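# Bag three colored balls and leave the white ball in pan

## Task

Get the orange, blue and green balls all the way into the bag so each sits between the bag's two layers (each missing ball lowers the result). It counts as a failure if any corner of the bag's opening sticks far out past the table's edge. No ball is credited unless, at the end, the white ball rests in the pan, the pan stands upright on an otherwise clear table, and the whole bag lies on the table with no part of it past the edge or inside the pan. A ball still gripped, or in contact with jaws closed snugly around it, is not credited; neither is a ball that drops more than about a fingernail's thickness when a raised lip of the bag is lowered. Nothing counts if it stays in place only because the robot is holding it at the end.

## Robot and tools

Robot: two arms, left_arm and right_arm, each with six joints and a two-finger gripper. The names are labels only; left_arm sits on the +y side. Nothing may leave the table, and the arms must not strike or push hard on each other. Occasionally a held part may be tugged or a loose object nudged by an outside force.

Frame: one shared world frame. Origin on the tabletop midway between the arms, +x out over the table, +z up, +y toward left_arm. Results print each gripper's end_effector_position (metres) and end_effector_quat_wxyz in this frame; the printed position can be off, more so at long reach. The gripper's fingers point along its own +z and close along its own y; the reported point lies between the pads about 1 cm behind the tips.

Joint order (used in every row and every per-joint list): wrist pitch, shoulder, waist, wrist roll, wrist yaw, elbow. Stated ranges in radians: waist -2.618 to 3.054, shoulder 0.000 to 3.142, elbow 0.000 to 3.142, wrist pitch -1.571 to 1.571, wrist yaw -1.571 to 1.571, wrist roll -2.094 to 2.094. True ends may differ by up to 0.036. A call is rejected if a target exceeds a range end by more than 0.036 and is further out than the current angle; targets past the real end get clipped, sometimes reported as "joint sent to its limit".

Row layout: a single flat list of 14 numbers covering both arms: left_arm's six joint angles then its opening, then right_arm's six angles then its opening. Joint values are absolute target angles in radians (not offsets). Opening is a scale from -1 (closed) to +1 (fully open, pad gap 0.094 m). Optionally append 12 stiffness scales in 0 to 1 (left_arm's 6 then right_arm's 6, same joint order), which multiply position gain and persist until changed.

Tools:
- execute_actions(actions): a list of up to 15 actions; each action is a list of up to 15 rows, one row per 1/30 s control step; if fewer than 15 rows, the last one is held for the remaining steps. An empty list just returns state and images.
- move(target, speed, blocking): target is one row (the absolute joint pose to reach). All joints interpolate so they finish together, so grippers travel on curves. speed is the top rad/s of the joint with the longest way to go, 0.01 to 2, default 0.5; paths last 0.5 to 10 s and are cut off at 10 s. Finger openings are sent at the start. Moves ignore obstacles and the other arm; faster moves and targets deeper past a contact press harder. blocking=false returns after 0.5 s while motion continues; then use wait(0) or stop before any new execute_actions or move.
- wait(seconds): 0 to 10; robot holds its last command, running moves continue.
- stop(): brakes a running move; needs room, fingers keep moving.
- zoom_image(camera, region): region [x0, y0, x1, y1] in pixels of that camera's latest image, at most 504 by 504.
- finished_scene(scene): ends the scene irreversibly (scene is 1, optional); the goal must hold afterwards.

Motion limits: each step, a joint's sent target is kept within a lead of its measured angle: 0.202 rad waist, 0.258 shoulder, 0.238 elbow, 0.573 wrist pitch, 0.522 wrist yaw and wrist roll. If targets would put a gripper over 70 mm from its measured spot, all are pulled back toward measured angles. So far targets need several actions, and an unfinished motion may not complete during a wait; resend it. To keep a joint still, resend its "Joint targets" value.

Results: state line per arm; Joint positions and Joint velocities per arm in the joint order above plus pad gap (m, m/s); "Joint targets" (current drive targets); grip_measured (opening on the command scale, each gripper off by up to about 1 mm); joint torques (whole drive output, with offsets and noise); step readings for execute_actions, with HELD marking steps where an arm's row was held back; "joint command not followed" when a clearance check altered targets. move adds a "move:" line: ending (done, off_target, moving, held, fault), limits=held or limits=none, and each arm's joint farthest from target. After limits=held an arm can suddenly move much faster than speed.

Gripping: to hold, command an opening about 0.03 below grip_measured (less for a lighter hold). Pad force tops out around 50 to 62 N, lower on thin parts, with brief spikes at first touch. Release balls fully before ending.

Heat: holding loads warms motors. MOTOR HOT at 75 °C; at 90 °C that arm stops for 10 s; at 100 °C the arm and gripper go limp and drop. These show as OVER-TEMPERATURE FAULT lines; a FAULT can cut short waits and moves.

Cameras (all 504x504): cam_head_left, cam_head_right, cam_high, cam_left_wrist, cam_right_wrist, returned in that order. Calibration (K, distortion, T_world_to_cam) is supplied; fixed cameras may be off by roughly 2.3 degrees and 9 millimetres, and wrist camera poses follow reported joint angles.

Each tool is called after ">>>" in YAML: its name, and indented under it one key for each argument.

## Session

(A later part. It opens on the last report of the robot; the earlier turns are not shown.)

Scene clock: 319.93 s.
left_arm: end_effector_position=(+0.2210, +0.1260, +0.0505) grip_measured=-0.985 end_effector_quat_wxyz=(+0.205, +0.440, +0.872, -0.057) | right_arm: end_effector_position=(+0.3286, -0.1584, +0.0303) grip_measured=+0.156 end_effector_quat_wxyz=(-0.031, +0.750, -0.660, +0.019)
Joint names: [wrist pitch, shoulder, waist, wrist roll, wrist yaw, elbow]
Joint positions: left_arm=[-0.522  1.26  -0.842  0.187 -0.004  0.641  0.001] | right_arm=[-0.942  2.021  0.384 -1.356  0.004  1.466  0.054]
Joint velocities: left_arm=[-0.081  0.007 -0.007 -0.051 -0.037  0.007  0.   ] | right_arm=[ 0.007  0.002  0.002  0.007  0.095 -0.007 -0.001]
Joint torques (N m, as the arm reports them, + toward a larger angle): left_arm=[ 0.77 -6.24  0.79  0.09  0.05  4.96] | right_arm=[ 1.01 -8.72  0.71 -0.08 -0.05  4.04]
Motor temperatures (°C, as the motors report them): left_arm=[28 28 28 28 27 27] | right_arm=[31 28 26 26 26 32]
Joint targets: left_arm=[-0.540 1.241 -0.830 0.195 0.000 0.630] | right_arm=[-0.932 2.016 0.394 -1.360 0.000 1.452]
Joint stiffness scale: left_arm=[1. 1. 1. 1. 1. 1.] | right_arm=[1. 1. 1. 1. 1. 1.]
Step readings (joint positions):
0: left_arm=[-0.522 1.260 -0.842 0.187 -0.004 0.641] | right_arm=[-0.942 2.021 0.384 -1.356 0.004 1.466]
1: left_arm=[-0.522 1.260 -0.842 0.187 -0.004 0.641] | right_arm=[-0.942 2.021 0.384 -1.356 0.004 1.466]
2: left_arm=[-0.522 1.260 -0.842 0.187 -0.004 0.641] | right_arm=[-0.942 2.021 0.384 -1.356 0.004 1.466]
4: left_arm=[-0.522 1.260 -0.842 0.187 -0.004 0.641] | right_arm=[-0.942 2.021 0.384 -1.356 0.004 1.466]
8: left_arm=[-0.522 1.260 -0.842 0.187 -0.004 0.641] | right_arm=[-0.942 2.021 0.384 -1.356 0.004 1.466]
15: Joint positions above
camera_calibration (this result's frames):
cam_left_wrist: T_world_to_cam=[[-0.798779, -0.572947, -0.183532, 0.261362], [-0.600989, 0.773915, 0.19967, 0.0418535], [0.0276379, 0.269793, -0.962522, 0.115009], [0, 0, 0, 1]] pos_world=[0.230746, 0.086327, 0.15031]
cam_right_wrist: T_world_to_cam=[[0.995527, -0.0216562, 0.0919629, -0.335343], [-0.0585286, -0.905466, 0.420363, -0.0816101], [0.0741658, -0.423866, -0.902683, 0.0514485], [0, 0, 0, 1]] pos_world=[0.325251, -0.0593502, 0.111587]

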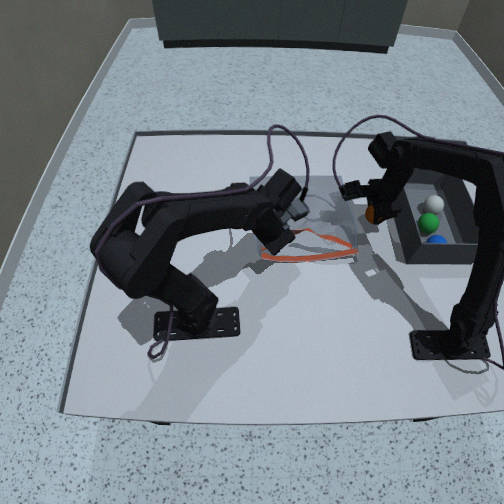

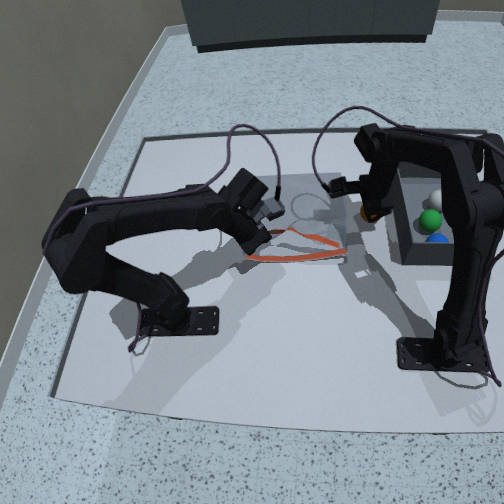

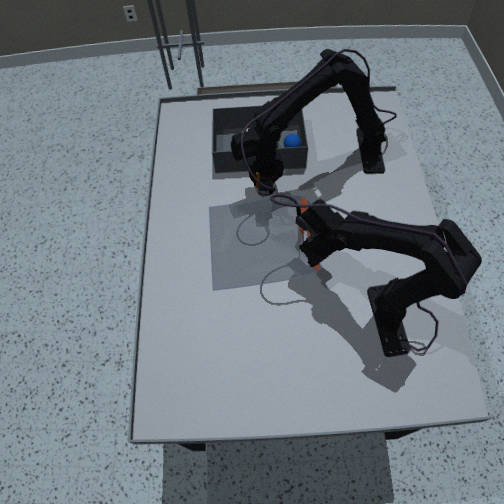

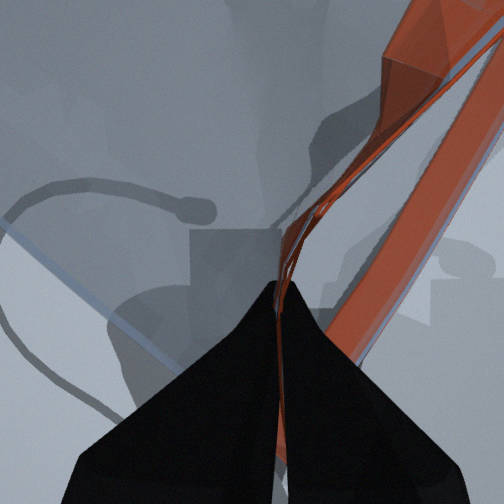

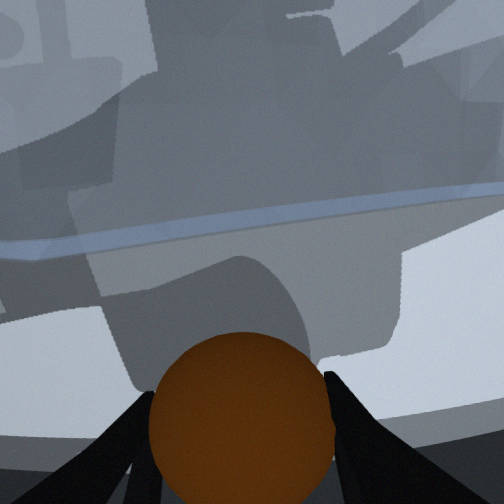

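Barely contacting; tighten, then lift.

>>> execute_actions:
  actions:
    - [[-0.54,1.241,-0.83,0.195,0.0,0.63,-1, -0.932,2.016,0.394,-1.36,0.0,1.452,0.1]]

Scene clock: 323.77 s.
left_arm: end_effector_position=(+0.2210, +0.1260, +0.0505) grip_measured=-0.985 end_effector_quat_wxyz=(+0.205, +0.440, +0.872, -0.057) | right_arm: end_effector_position=(+0.3286, -0.1584, +0.0303) grip_measured=+0.108 end_effector_quat_wxyz=(-0.031, +0.750, -0.660, +0.019)
Joint names: [wrist pitch, shoulder, waist, wrist roll, wrist yaw, elbow]
Joint positions: left_arm=[-0.522  1.26  -0.842  0.187 -0.004  0.641  0.001] | right_arm=[-0.942  2.021  0.384 -1.356  0.004  1.466  0.052]
Joint velocities: left_arm=[ 0.066 -0.017 -0.002  0.051 -0.051 -0.027 -0.001] | right_arm=[-0.022 -0.007  0.022 -0.007  0.037 -0.002 -0.001]
Joint torques (N m, as the arm reports them, + toward a larger angle): left_arm=[ 0.77 -6.25  0.79  0.08  0.04  5.01] | right_arm=[ 1.02 -8.72  0.71 -0.07 -0.05  4.04]
Motor temperatures (°C, as the motors report them): left_arm=[28 28 28 28 27 27] | right_arm=[30 29 26 26 26 31]
Joint targets: left_arm=[-0.540 1.241 -0.830 0.195 -0.000 0.630] | right_arm=[-0.932 2.016 0.394 -1.360 0.000 1.452]
Joint stiffness scale: left_arm=[1. 1. 1. 1. 1. 1.] | right_arm=[1. 1. 1. 1. 1. 1.]
Step readings (joint positions):
0: left_arm=[-0.522 1.260 -0.842 0.187 -0.004 0.641] | right_arm=[-0.942 2.021 0.384 -1.356 0.004 1.466]
1: left_arm=[-0.522 1.260 -0.842 0.187 -0.004 0.641] | right_arm=[-0.942 2.021 0.384 -1.356 0.004 1.466]
2: left_arm=[-0.522 1.260 -0.842 0.187 -0.004 0.641] | right_arm=[-0.942 2.021 0.384 -1.356 0.004 1.466]
4: left_arm=[-0.522 1.260 -0.842 0.187 -0.004 0.641] | right_arm=[-0.942 2.021 0.384 -1.356 0.004 1.466]
8: left_arm=[-0.522 1.260 -0.842 0.187 -0.004 0.641] | right_arm=[-0.942 2.021 0.384 -1.356 0.004 1.466]
15: Joint positions above
camera_calibration (this result's frames):
cam_left_wrist: T_world_to_cam=[[-0.798779, -0.572947, -0.183532, 0.261362], [-0.600989, 0.773915, 0.19967, 0.0418535], [0.0276379, 0.269793, -0.962522, 0.115009], [0, 0, 0, 1]] pos_world=[0.230746, 0.086327, 0.15031]
cam_right_wrist: T_world_to_cam=[[0.995527, -0.0216562, 0.0919629, -0.335343], [-0.0585286, -0.905466, 0.420363, -0.0816101], [0.0741658, -0.423866, -0.902683, 0.0514485], [0, 0, 0, 1]] pos_world=[0.325251, -0.0593502, 0.111587]

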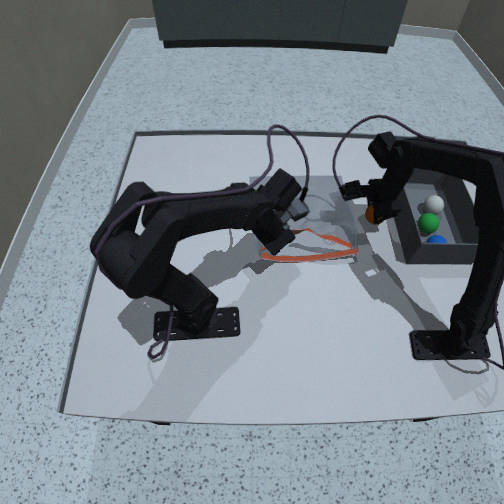

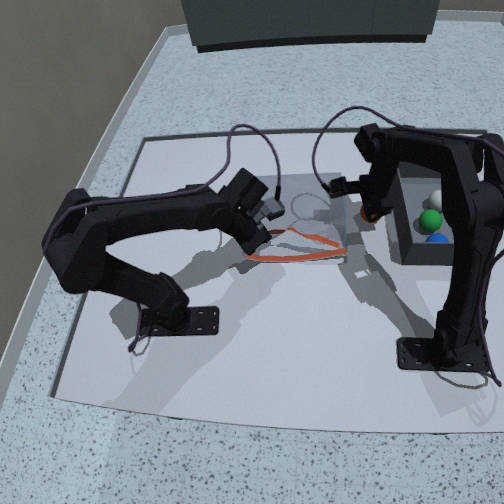

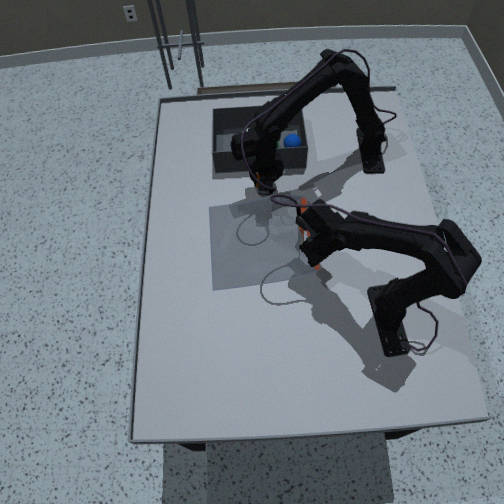

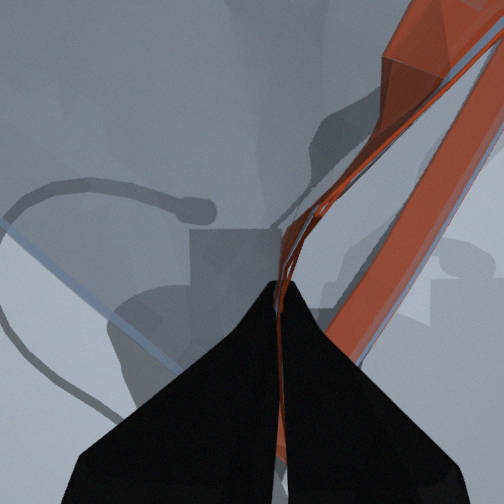

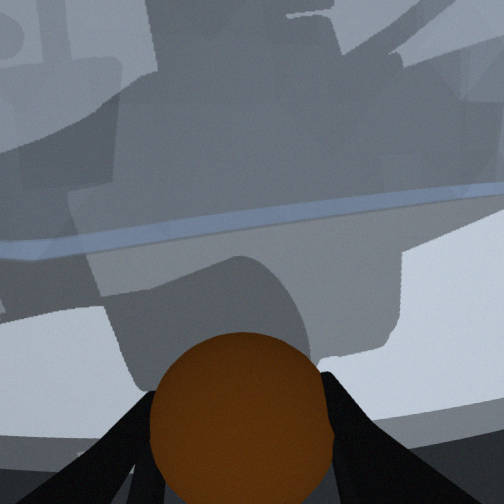

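>>> move:
  target: [-0.453,1.543,-1.027,0.04,0.0,0.89,-1, -1.3,1.96,0.394,-1.36,0.0,1.813,0.06]
  speed: 0.15

Scene clock: 331.17 s.
left_arm: end_effector_position=(+0.2254, +0.0407, +0.0503) grip_measured=-0.985 end_effector_quat_wxyz=(+0.193, +0.457, +0.864, -0.088) | right_arm: end_effector_position=(+0.3315, -0.1574, +0.1202) grip_measured=+0.071 end_effector_quat_wxyz=(-0.031, +0.750, -0.660, +0.019)
Joint names: [wrist pitch, shoulder, waist, wrist roll, wrist yaw, elbow]
Joint positions: left_arm=[-0.47   1.538 -1.016  0.05  -0.004  0.864  0.001] | right_arm=[-1.288  1.984  0.384 -1.356  0.004  1.774  0.05 ]
Joint velocities: left_arm=[-0.037  0.002  0.002 -0.066  0.037 -0.022 -0.001] | right_arm=[-0.081 -0.012 -0.002  0.022  0.081 -0.007  0.   ]
Joint torques (N m, as the arm reports them, + toward a larger angle): left_arm=[ 1.09 -6.67 -0.76 -0.14  0.05  7.67] | right_arm=[ 0.78 -9.9   0.7  -0.08 -0.05  7.59]
Motor temperatures (°C, as the motors report them): left_arm=[28 28 28 28 27 27] | right_arm=[30 29 26 26 26 31]
Joint targets: left_arm=[-0.453 1.543 -1.027 0.040 -0.000 0.890] | right_arm=[-1.300 1.960 0.394 -1.360 -0.000 1.813]
Joint stiffness scale: left_arm=[1. 1. 1. 1. 1. 1.] | right_arm=[1. 1. 1. 1. 1. 1.]
move: off_target (left_arm, right_arm); limits=none; left_arm: farthest joint: the elbow, 0.026 radians from its target (0.249 radians at the start); right_arm: farthest joint: the elbow, 0.039 radians from its target (0.347 radians at the start)
camera_calibration (this result's frames):
cam_left_wrist: T_world_to_cam=[[-0.833066, -0.538176, -0.127936, 0.219542], [-0.553172, 0.809888, 0.195146, 0.0985227], [-0.00140876, 0.23334, -0.972394, 0.146162], [0, 0, 0, 1]] pos_world=[0.237599, 0.00425466, 0.150988]
cam_right_wrist: T_world_to_cam=[[0.995625, -0.021621, 0.0908983, -0.346362], [-0.0580754, -0.905304, 0.420775, -0.118464], [0.073193, -0.424213, -0.9026, 0.133064], [0, 0, 0, 1]] pos_world=[0.328228, -0.0582867, 0.201434]

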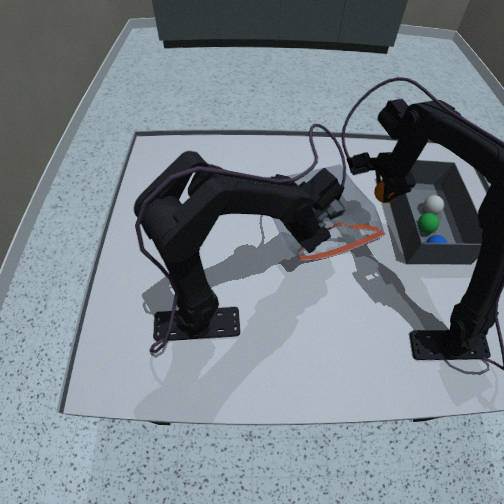

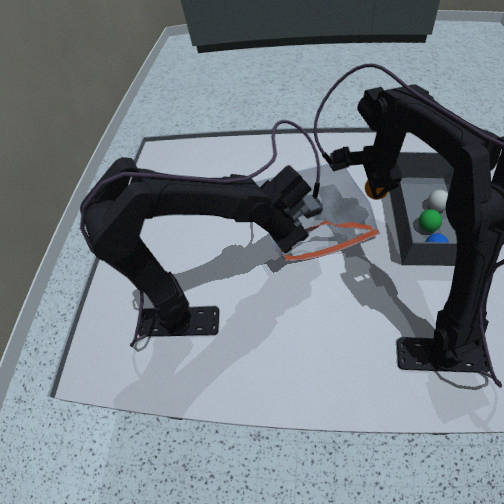

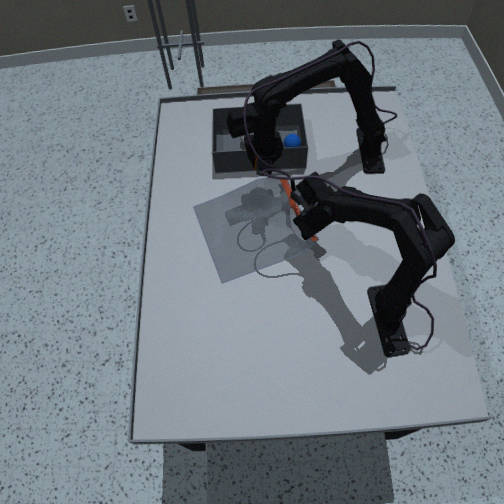

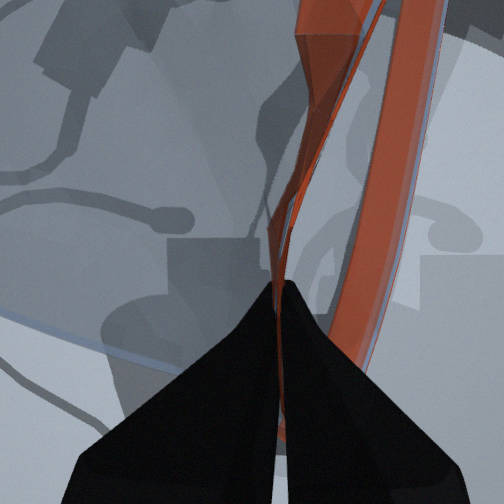

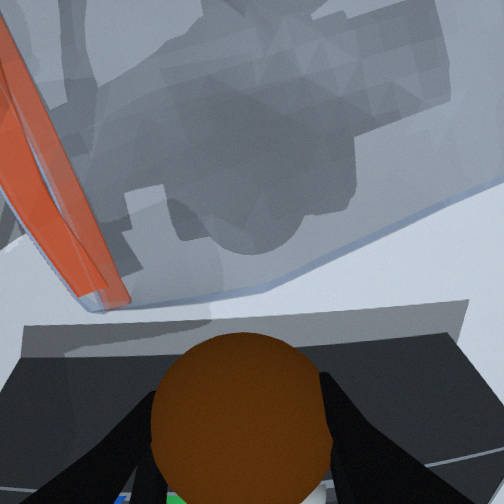

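>>> move:
  target: [-0.453,1.543,-1.027,0.04,0.0,0.89,-1, -0.085,0.81,0.739,0.3,0.0,0.36,0.06]
  speed: 0.9

>>> move:
  target: [-0.453,1.543,-1.027,0.04,0.0,0.89,-1, 0.49,1.145,0.739,0.3,0.0,0.098,0.06]
  speed: 0.5

Scene clock: 345.97 s.
left_arm: end_effector_position=(+0.2254, +0.0407, +0.0503) grip_measured=-0.985 end_effector_quat_wxyz=(+0.193, +0.457, +0.864, -0.088) | right_arm: end_effector_position=(+0.1891, -0.1022, +0.1252) grip_measured=+0.071 end_effector_quat_wxyz=(+0.426, -0.168, +0.860, +0.225)
Joint names: [wrist pitch, shoulder, waist, wrist roll, wrist yaw, elbow]
Joint positions: left_arm=[-0.47   1.538 -1.016  0.05  -0.004  0.864  0.001] | right_arm=[-0.105  0.831  0.727  0.297  0.005  0.37   0.05 ]
Joint velocities: left_arm=[ 0.022 -0.007 -0.017 -0.066 -0.022  0.002 -0.   ] | right_arm=[-0.066 -0.007  0.012  0.007 -0.022  0.007 -0.   ]
Joint torques (N m, as the arm reports them, + toward a larger angle): left_arm=[ 1.09 -6.67 -0.73 -0.14  0.04  7.66] | right_arm=[ 2.57 -2.23  0.89  0.01 -0.06  5.39]
Motor temperatures (°C, as the motors report them): left_arm=[29 28 28 28 27 28] | right_arm=[30 30 26 26 26 32]
Joint targets: left_arm=[-0.453 1.543 -1.027 0.040 -0.000 0.890] | right_arm=[-0.085 0.810 0.739 0.300 0.000 0.360]
Joint stiffness scale: left_arm=[1. 1. 1. 1. 1. 1.] | right_arm=[1. 1. 1. 1. 1. 1.]
move: off_target (left_arm, right_arm); limits=none; left_arm: farthest joint: the elbow, 0.026 radians from its target (0.026 radians at the start); right_arm: farthest joint: the shoulder, 0.021 radians from its target (1.174 radians at the start)
camera_calibration (this result's frames):
cam_left_wrist: T_world_to_cam=[[-0.833066, -0.538176, -0.127936, 0.219542], [-0.553172, 0.809888, 0.195146, 0.0985227], [-0.00140876, 0.23334, -0.972394, 0.146162], [0, 0, 0, 1]] pos_world=[0.237599, 0.00425466, 0.150988]
cam_right_wrist: T_world_to_cam=[[0.375757, -0.85844, -0.349123, -0.1171], [-0.873162, -0.201742, -0.443721, 0.255402], [0.310475, 0.471572, -0.825363, 0.208417], [0, 0, 0, 1]] pos_world=[0.2023, -0.147281, 0.244465]

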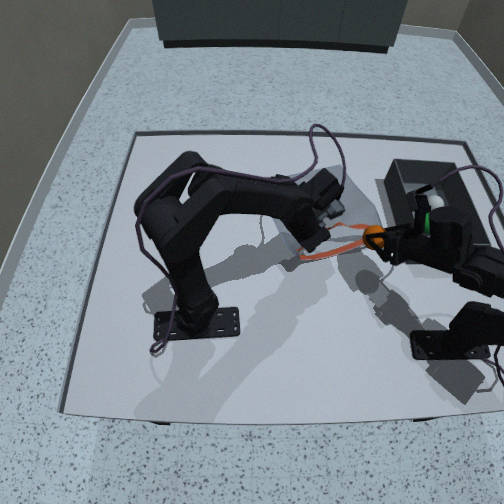

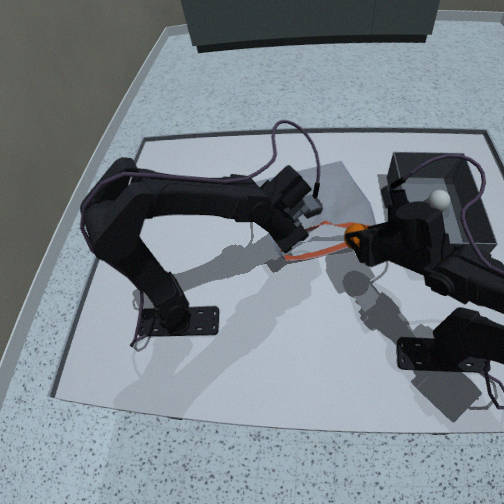

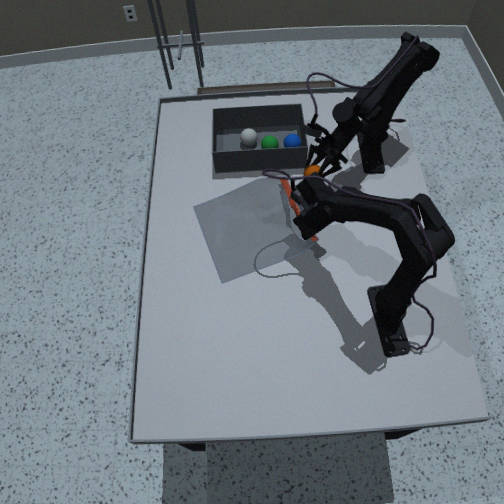

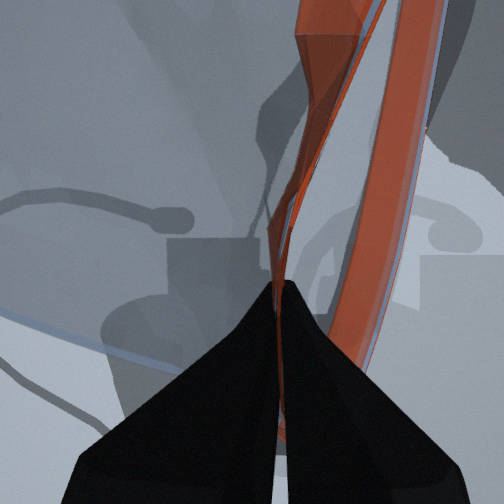

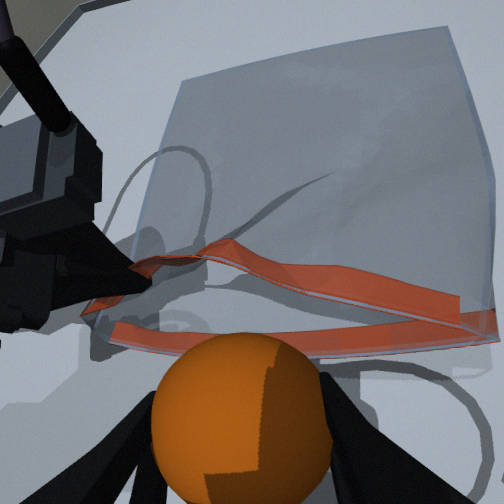

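Scene clock: 347.93 s.
left_arm: end_effector_position=(+0.2254, +0.0407, +0.0503) grip_measured=-0.985 end_effector_quat_wxyz=(+0.193, +0.457, +0.864, -0.088) | right_arm: end_effector_position=(+0.1897, -0.1017, +0.0482) grip_measured=+0.071 end_effector_quat_wxyz=(+0.429, -0.168, +0.858, +0.227)
Joint names: [wrist pitch, shoulder, waist, wrist roll, wrist yaw, elbow]
Joint positions: left_arm=[-0.47   1.538 -1.016  0.05  -0.004  0.864  0.001] | right_arm=[0.47  1.14  0.727 0.297 0.005 0.112 0.05 ]
Joint velocities: left_arm=[-0.022 -0.017 -0.007 -0.051 -0.051  0.007  0.001] | right_arm=[ 0.051 -0.007 -0.007 -0.022 -0.022  0.002  0.   ]
Joint torques (N m, as the arm reports them, + toward a larger angle): left_arm=[ 1.07 -6.67 -0.73 -0.15  0.04  7.66] | right_arm=[ 2.57 -1.16  0.87  0.01 -0.06  3.98]
Motor temperatures (°C, as the motors report them): left_arm=[29 28 28 28 27 28] | right_arm=[31 29 26 26 26 32]
Joint targets: left_arm=[-0.453 1.543 -1.027 0.040 0.000 0.890] | right_arm=[0.490 1.145 0.739 0.300 -0.000 0.098]
Joint stiffness scale: left_arm=[1. 1. 1. 1. 1. 1.] | right_arm=[1. 1. 1. 1. 1. 1.]
move: off_target (left_arm); limits=none; left_arm: farthest joint: the elbow, 0.026 radians from its target (0.026 radians at the start); right_arm: farthest joint: the wrist pitch, 0.020 radians from its target (0.595 radians at the start)
camera_calibration (this result's frames):
cam_left_wrist: T_world_to_cam=[[-0.833066, -0.538176, -0.127936, 0.219542], [-0.553172, 0.809888, 0.195146, 0.0985227], [-0.00140876, 0.23334, -0.972394, 0.146162], [0, 0, 0, 1]] pos_world=[0.237599, 0.00425466, 0.150988]
cam_right_wrist: T_world_to_cam=[[0.377439, -0.85664, -0.351722, -0.143807], [-0.870654, -0.198897, -0.44989, 0.221909], [0.315437, 0.476034, -0.820909, 0.143832], [0, 0, 0, 1]] pos_world=[0.202114, -0.147523, 0.167328]

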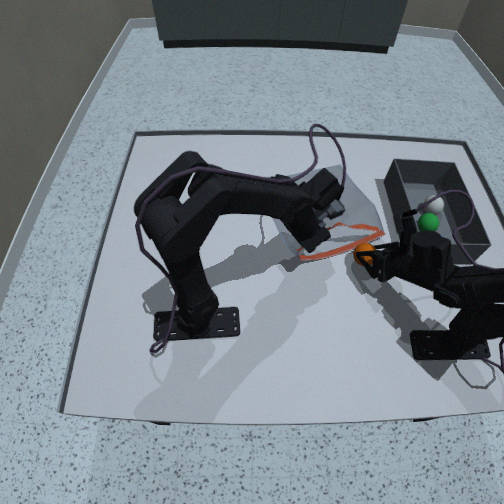

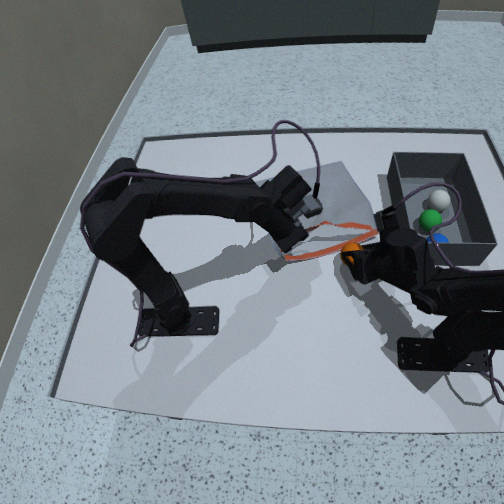

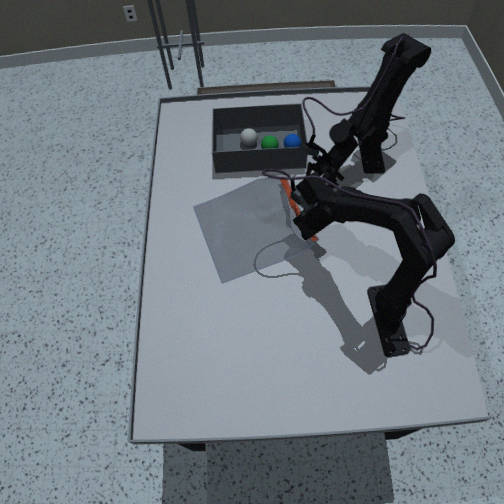

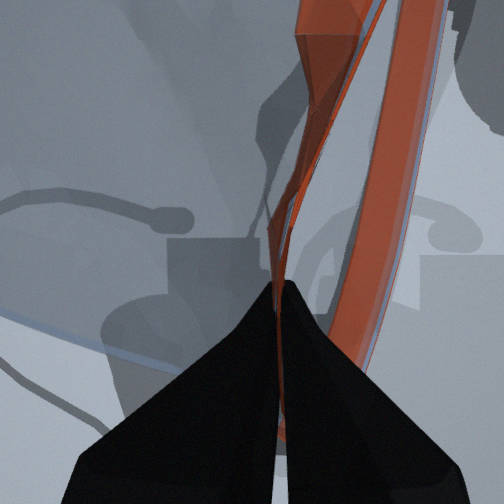

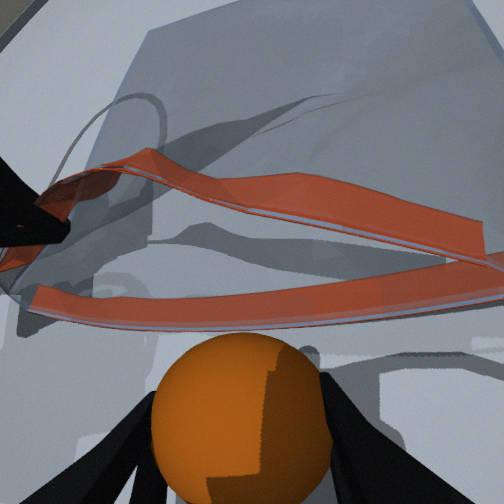

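>>> move:
  target: [-0.453,1.543,-1.027,0.04,0.0,0.89,-1, 0.975,1.64,0.753,0.3,0.0,0.265,0.06]
  speed: 0.35

Scene clock: 358.53 s.
left_arm: end_effector_position=(+0.2254, +0.0407, +0.0503) grip_measured=-0.985 end_effector_quat_wxyz=(+0.193, +0.456, +0.864, -0.088) | right_arm: end_effector_position=(+0.2338, -0.0593, +0.0414) grip_measured=+0.071 end_effector_quat_wxyz=(+0.467, -0.168, +0.831, +0.252)
Joint names: [wrist pitch, shoulder, waist, wrist roll, wrist yaw, elbow]
Joint positions: left_arm=[-0.47   1.538 -1.016  0.05  -0.004  0.864  0.001] | right_arm=[0.955 1.635 0.74  0.297 0.005 0.228 0.05 ]
Joint velocities: left_arm=[-0.007 -0.007 -0.007  0.007 -0.051  0.007  0.001] | right_arm=[-0.007 -0.007 -0.002  0.037 -0.037 -0.022 -0.001]
Joint torques (N m, as the arm reports them, + toward a larger angle): left_arm=[ 1.08 -6.66 -0.79 -0.14  0.03  7.69] | right_arm=[ 2.64 -3.59  0.89  0.   -0.06  5.84]
Motor temperatures (°C, as the motors report them): left_arm=[29 28 28 28 27 28] | right_arm=[32 28 26 26 26 31]
Joint targets: left_arm=[-0.453 1.543 -1.027 0.040 -0.000 0.890] | right_arm=[0.975 1.640 0.753 0.300 -0.000 0.265]
Joint stiffness scale: left_arm=[1. 1. 1. 1. 1. 1.] | right_arm=[1. 1. 1. 1. 1. 1.]
move: off_target (left_arm, right_arm); limits=none; left_arm: farthest joint: the elbow, 0.026 radians from its target (0.026 radians at the start); right_arm: farthest joint: the elbow, 0.037 radians from its target (0.153 radians at the start)
camera_calibration (this result's frames):
cam_left_wrist: T_world_to_cam=[[-0.832895, -0.538478, -0.12778, 0.219508], [-0.553429, 0.809715, 0.195137, 0.0985881], [-0.00161132, 0.233245, -0.972417, 0.146213], [0, 0, 0, 1]] pos_world=[0.237624, 0.00426863, 0.15099]
cam_right_wrist: T_world_to_cam=[[0.418402, -0.826778, -0.376001, -0.133287], [-0.828429, -0.177674, -0.531166, 0.260434], [0.372351, 0.533732, -0.759266, 0.0916151], [0, 0, 0, 1]] pos_world=[0.237405, -0.112824, 0.157778]

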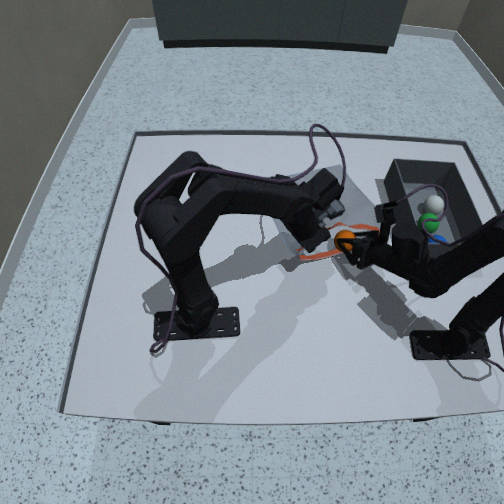

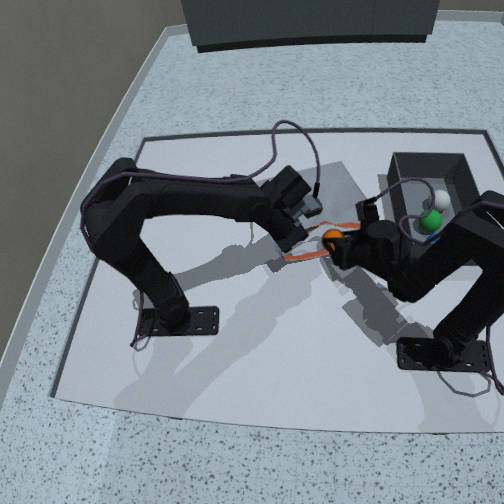

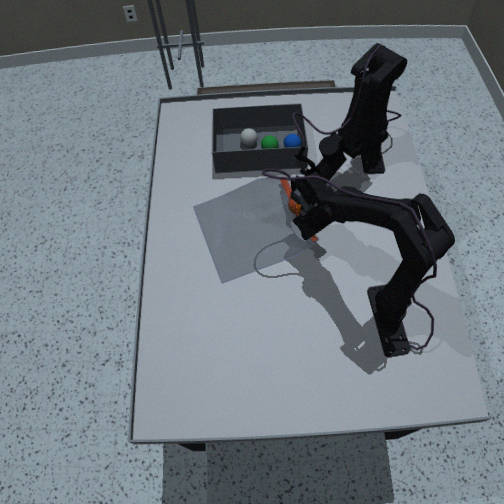

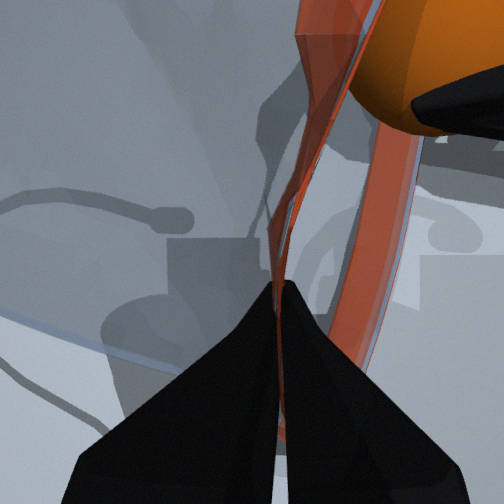

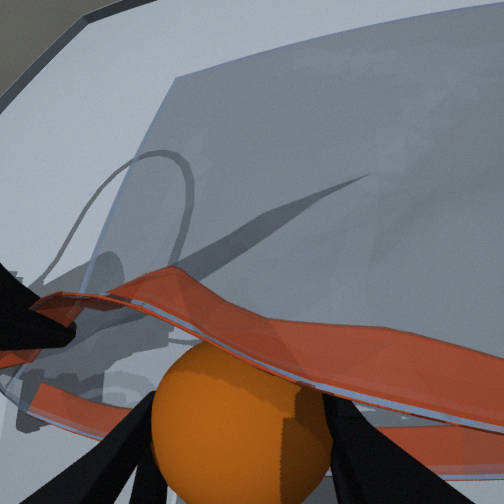

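>>> move:
  target: [-0.453,1.543,-1.027,0.04,0.0,0.89,-1, 1.182,1.89,0.753,0.3,0.0,0.382,0.06]
  speed: 0.2

>>> move:
  target: [-0.453,1.543,-1.027,0.04,0.0,0.89,-1, 1.195,2.04,0.74,0.3,0.0,0.57,0.06]
  speed: 0.12

Scene clock: 365.53 s.
left_arm: end_effector_position=(+0.2255, +0.0406, +0.0504) grip_measured=-0.985 end_effector_quat_wxyz=(+0.193, +0.456, +0.864, -0.088) | right_arm: end_effector_position=(+0.2653, -0.0328, +0.0351) grip_measured=+0.071 end_effector_quat_wxyz=(+0.494, -0.164, +0.811, +0.267)
Joint names: [wrist pitch, shoulder, waist, wrist roll, wrist yaw, elbow]
Joint positions: left_arm=[-0.469  1.538 -1.016  0.05  -0.004  0.864  0.001] | right_arm=[1.16  1.885 0.74  0.298 0.005 0.348 0.05 ]
Joint velocities: left_arm=[ 0.022  0.002 -0.002 -0.051 -0.022 -0.007 -0.001] | right_arm=[ 0.022 -0.002 -0.032 -0.081 -0.051  0.022 -0.001]
Joint torques (N m, as the arm reports them, + toward a larger angle): left_arm=[ 1.07 -6.67 -0.7  -0.13  0.05  7.68] | right_arm=[ 2.72 -4.97  0.89  0.   -0.06  5.18]
Motor temperatures (°C, as the motors report them): left_arm=[29 28 28 28 27 28] | right_arm=[33 28 26 26 26 32]
Joint targets: left_arm=[-0.453 1.543 -1.027 0.040 0.000 0.890] | right_arm=[1.182 1.890 0.753 0.300 0.000 0.382]
Joint stiffness scale: left_arm=[1. 1. 1. 1. 1. 1.] | right_arm=[1. 1. 1. 1. 1. 1.]
move: off_target (left_arm, right_arm); limits=none; left_arm: farthest joint: the elbow, 0.026 radians from its target (0.026 radians at the start); right_arm: farthest joint: the elbow, 0.034 radians from its target (0.154 radians at the start)
camera_calibration (this result's frames):
cam_left_wrist: T_world_to_cam=[[-0.832836, -0.538556, -0.127836, 0.219524], [-0.553519, 0.809833, 0.194389, 0.098795], [-0.00116367, 0.232654, -0.972559, 0.146252], [0, 0, 0, 1]] pos_world=[0.237682, 0.0041922, 0.151097]
cam_right_wrist: T_world_to_cam=[[0.44026, -0.808173, -0.391187, -0.131557], [-0.796451, -0.150368, -0.585709, 0.282239], [0.414533, 0.569425, -0.709872, 0.0492682], [0, 0, 0, 1]] pos_world=[0.262286, -0.0919359, 0.148821]

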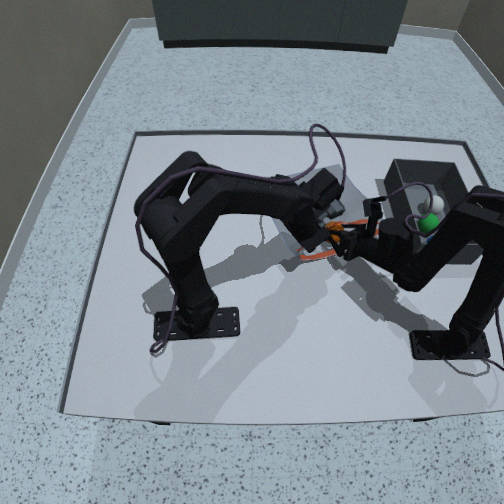

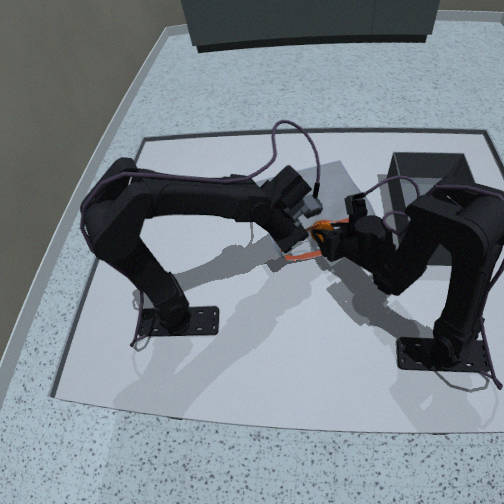

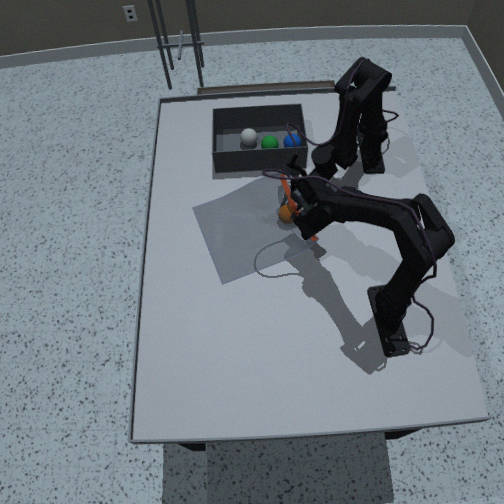

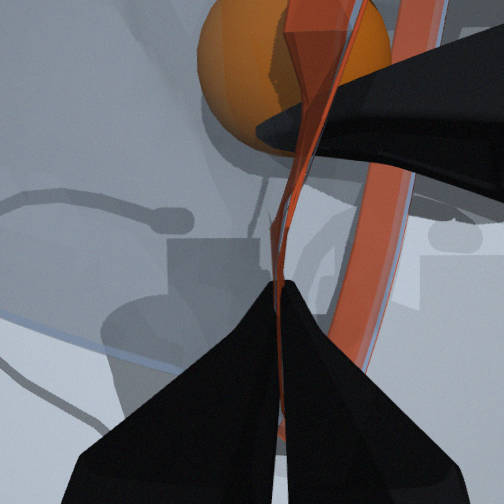

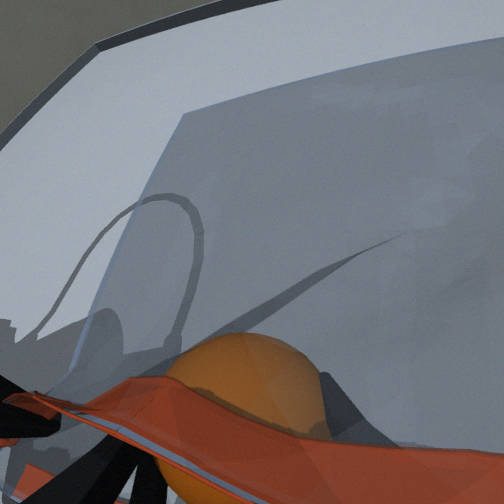

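Scene clock: 367.70 s.
left_arm: end_effector_position=(+0.2261, +0.0409, +0.0504) grip_measured=-0.985 end_effector_quat_wxyz=(+0.194, +0.455, +0.865, -0.087) | right_arm: end_effector_position=(+0.3029, -0.0011, +0.0337) grip_measured=+0.071 end_effector_quat_wxyz=(+0.512, -0.161, +0.797, +0.276)
Joint names: [wrist pitch, shoulder, waist, wrist roll, wrist yaw, elbow]
Joint positions: left_arm=[-0.469  1.538 -1.016  0.048 -0.008  0.864  0.001] | right_arm=[1.174 2.036 0.74  0.298 0.005 0.533 0.05 ]
Joint velocities: left_arm=[ 0.037 -0.002  0.002  0.022 -0.051 -0.012 -0.001] | right_arm=[ 0.022 -0.002  0.002  0.081  0.051  0.022 -0.001]
Joint torques (N m, as the arm reports them, + toward a larger angle): left_arm=[ 1.09 -6.68 -0.75 -0.11  0.06  7.65] | right_arm=[ 2.73 -6.32  0.    0.   -0.06  5.51]
Motor temperatures (°C, as the motors report them): left_arm=[29 28 28 28 27 28] | right_arm=[33 28 26 26 26 31]
Joint targets: left_arm=[-0.453 1.543 -1.027 0.040 -0.000 0.890] | right_arm=[1.195 2.040 0.740 0.300 0.000 0.570]
Joint stiffness scale: left_arm=[1. 1. 1. 1. 1. 1.] | right_arm=[1. 1. 1. 1. 1. 1.]
move: off_target (left_arm, right_arm); limits=none; left_arm: farthest joint: the elbow, 0.026 radians from its target (0.026 radians at the start); right_arm: farthest joint: the elbow, 0.037 radians from its target (0.222 radians at the start)
camera_calibration (this result's frames):
cam_left_wrist: T_world_to_cam=[[-0.831031, -0.540742, -0.130327, 0.219948], [-0.556226, 0.808041, 0.19412, 0.0995398], [0.000340689, 0.233811, -0.972282, 0.145822], [0, 0, 0, 1]] pos_world=[0.2381, 0.00440784, 0.151123]
cam_right_wrist: T_world_to_cam=[[0.454804, -0.795936, -0.399548, -0.127227], [-0.774293, -0.131725, -0.618966, 0.310541], [0.440027, 0.590875, -0.676197, 0.0057335], [0, 0, 0, 1]] pos_world=[0.29579, -0.0637464, 0.145258]

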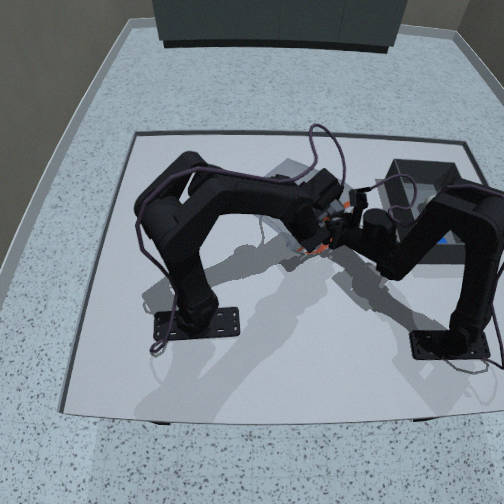

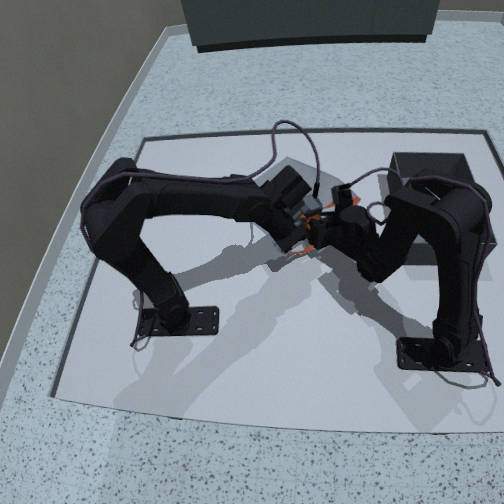

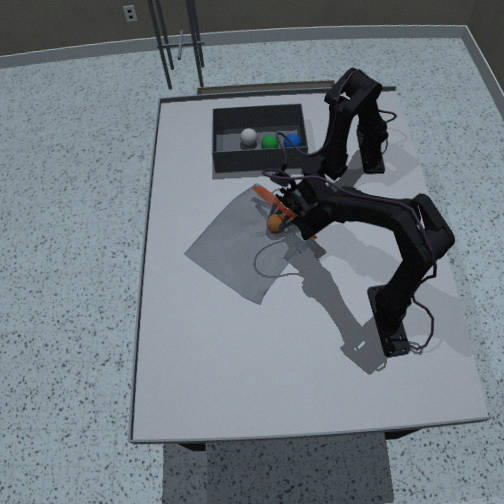

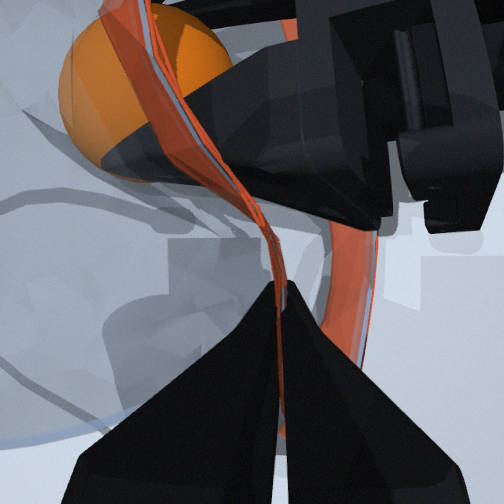

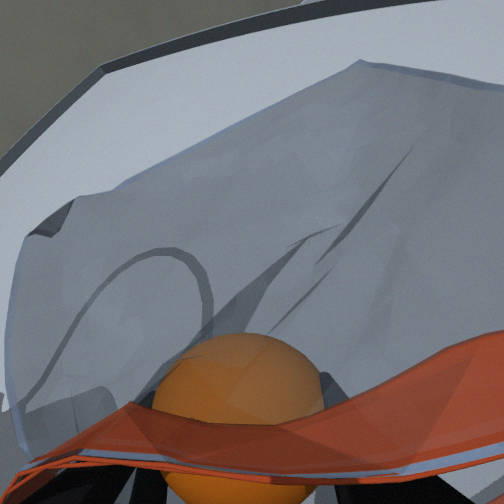

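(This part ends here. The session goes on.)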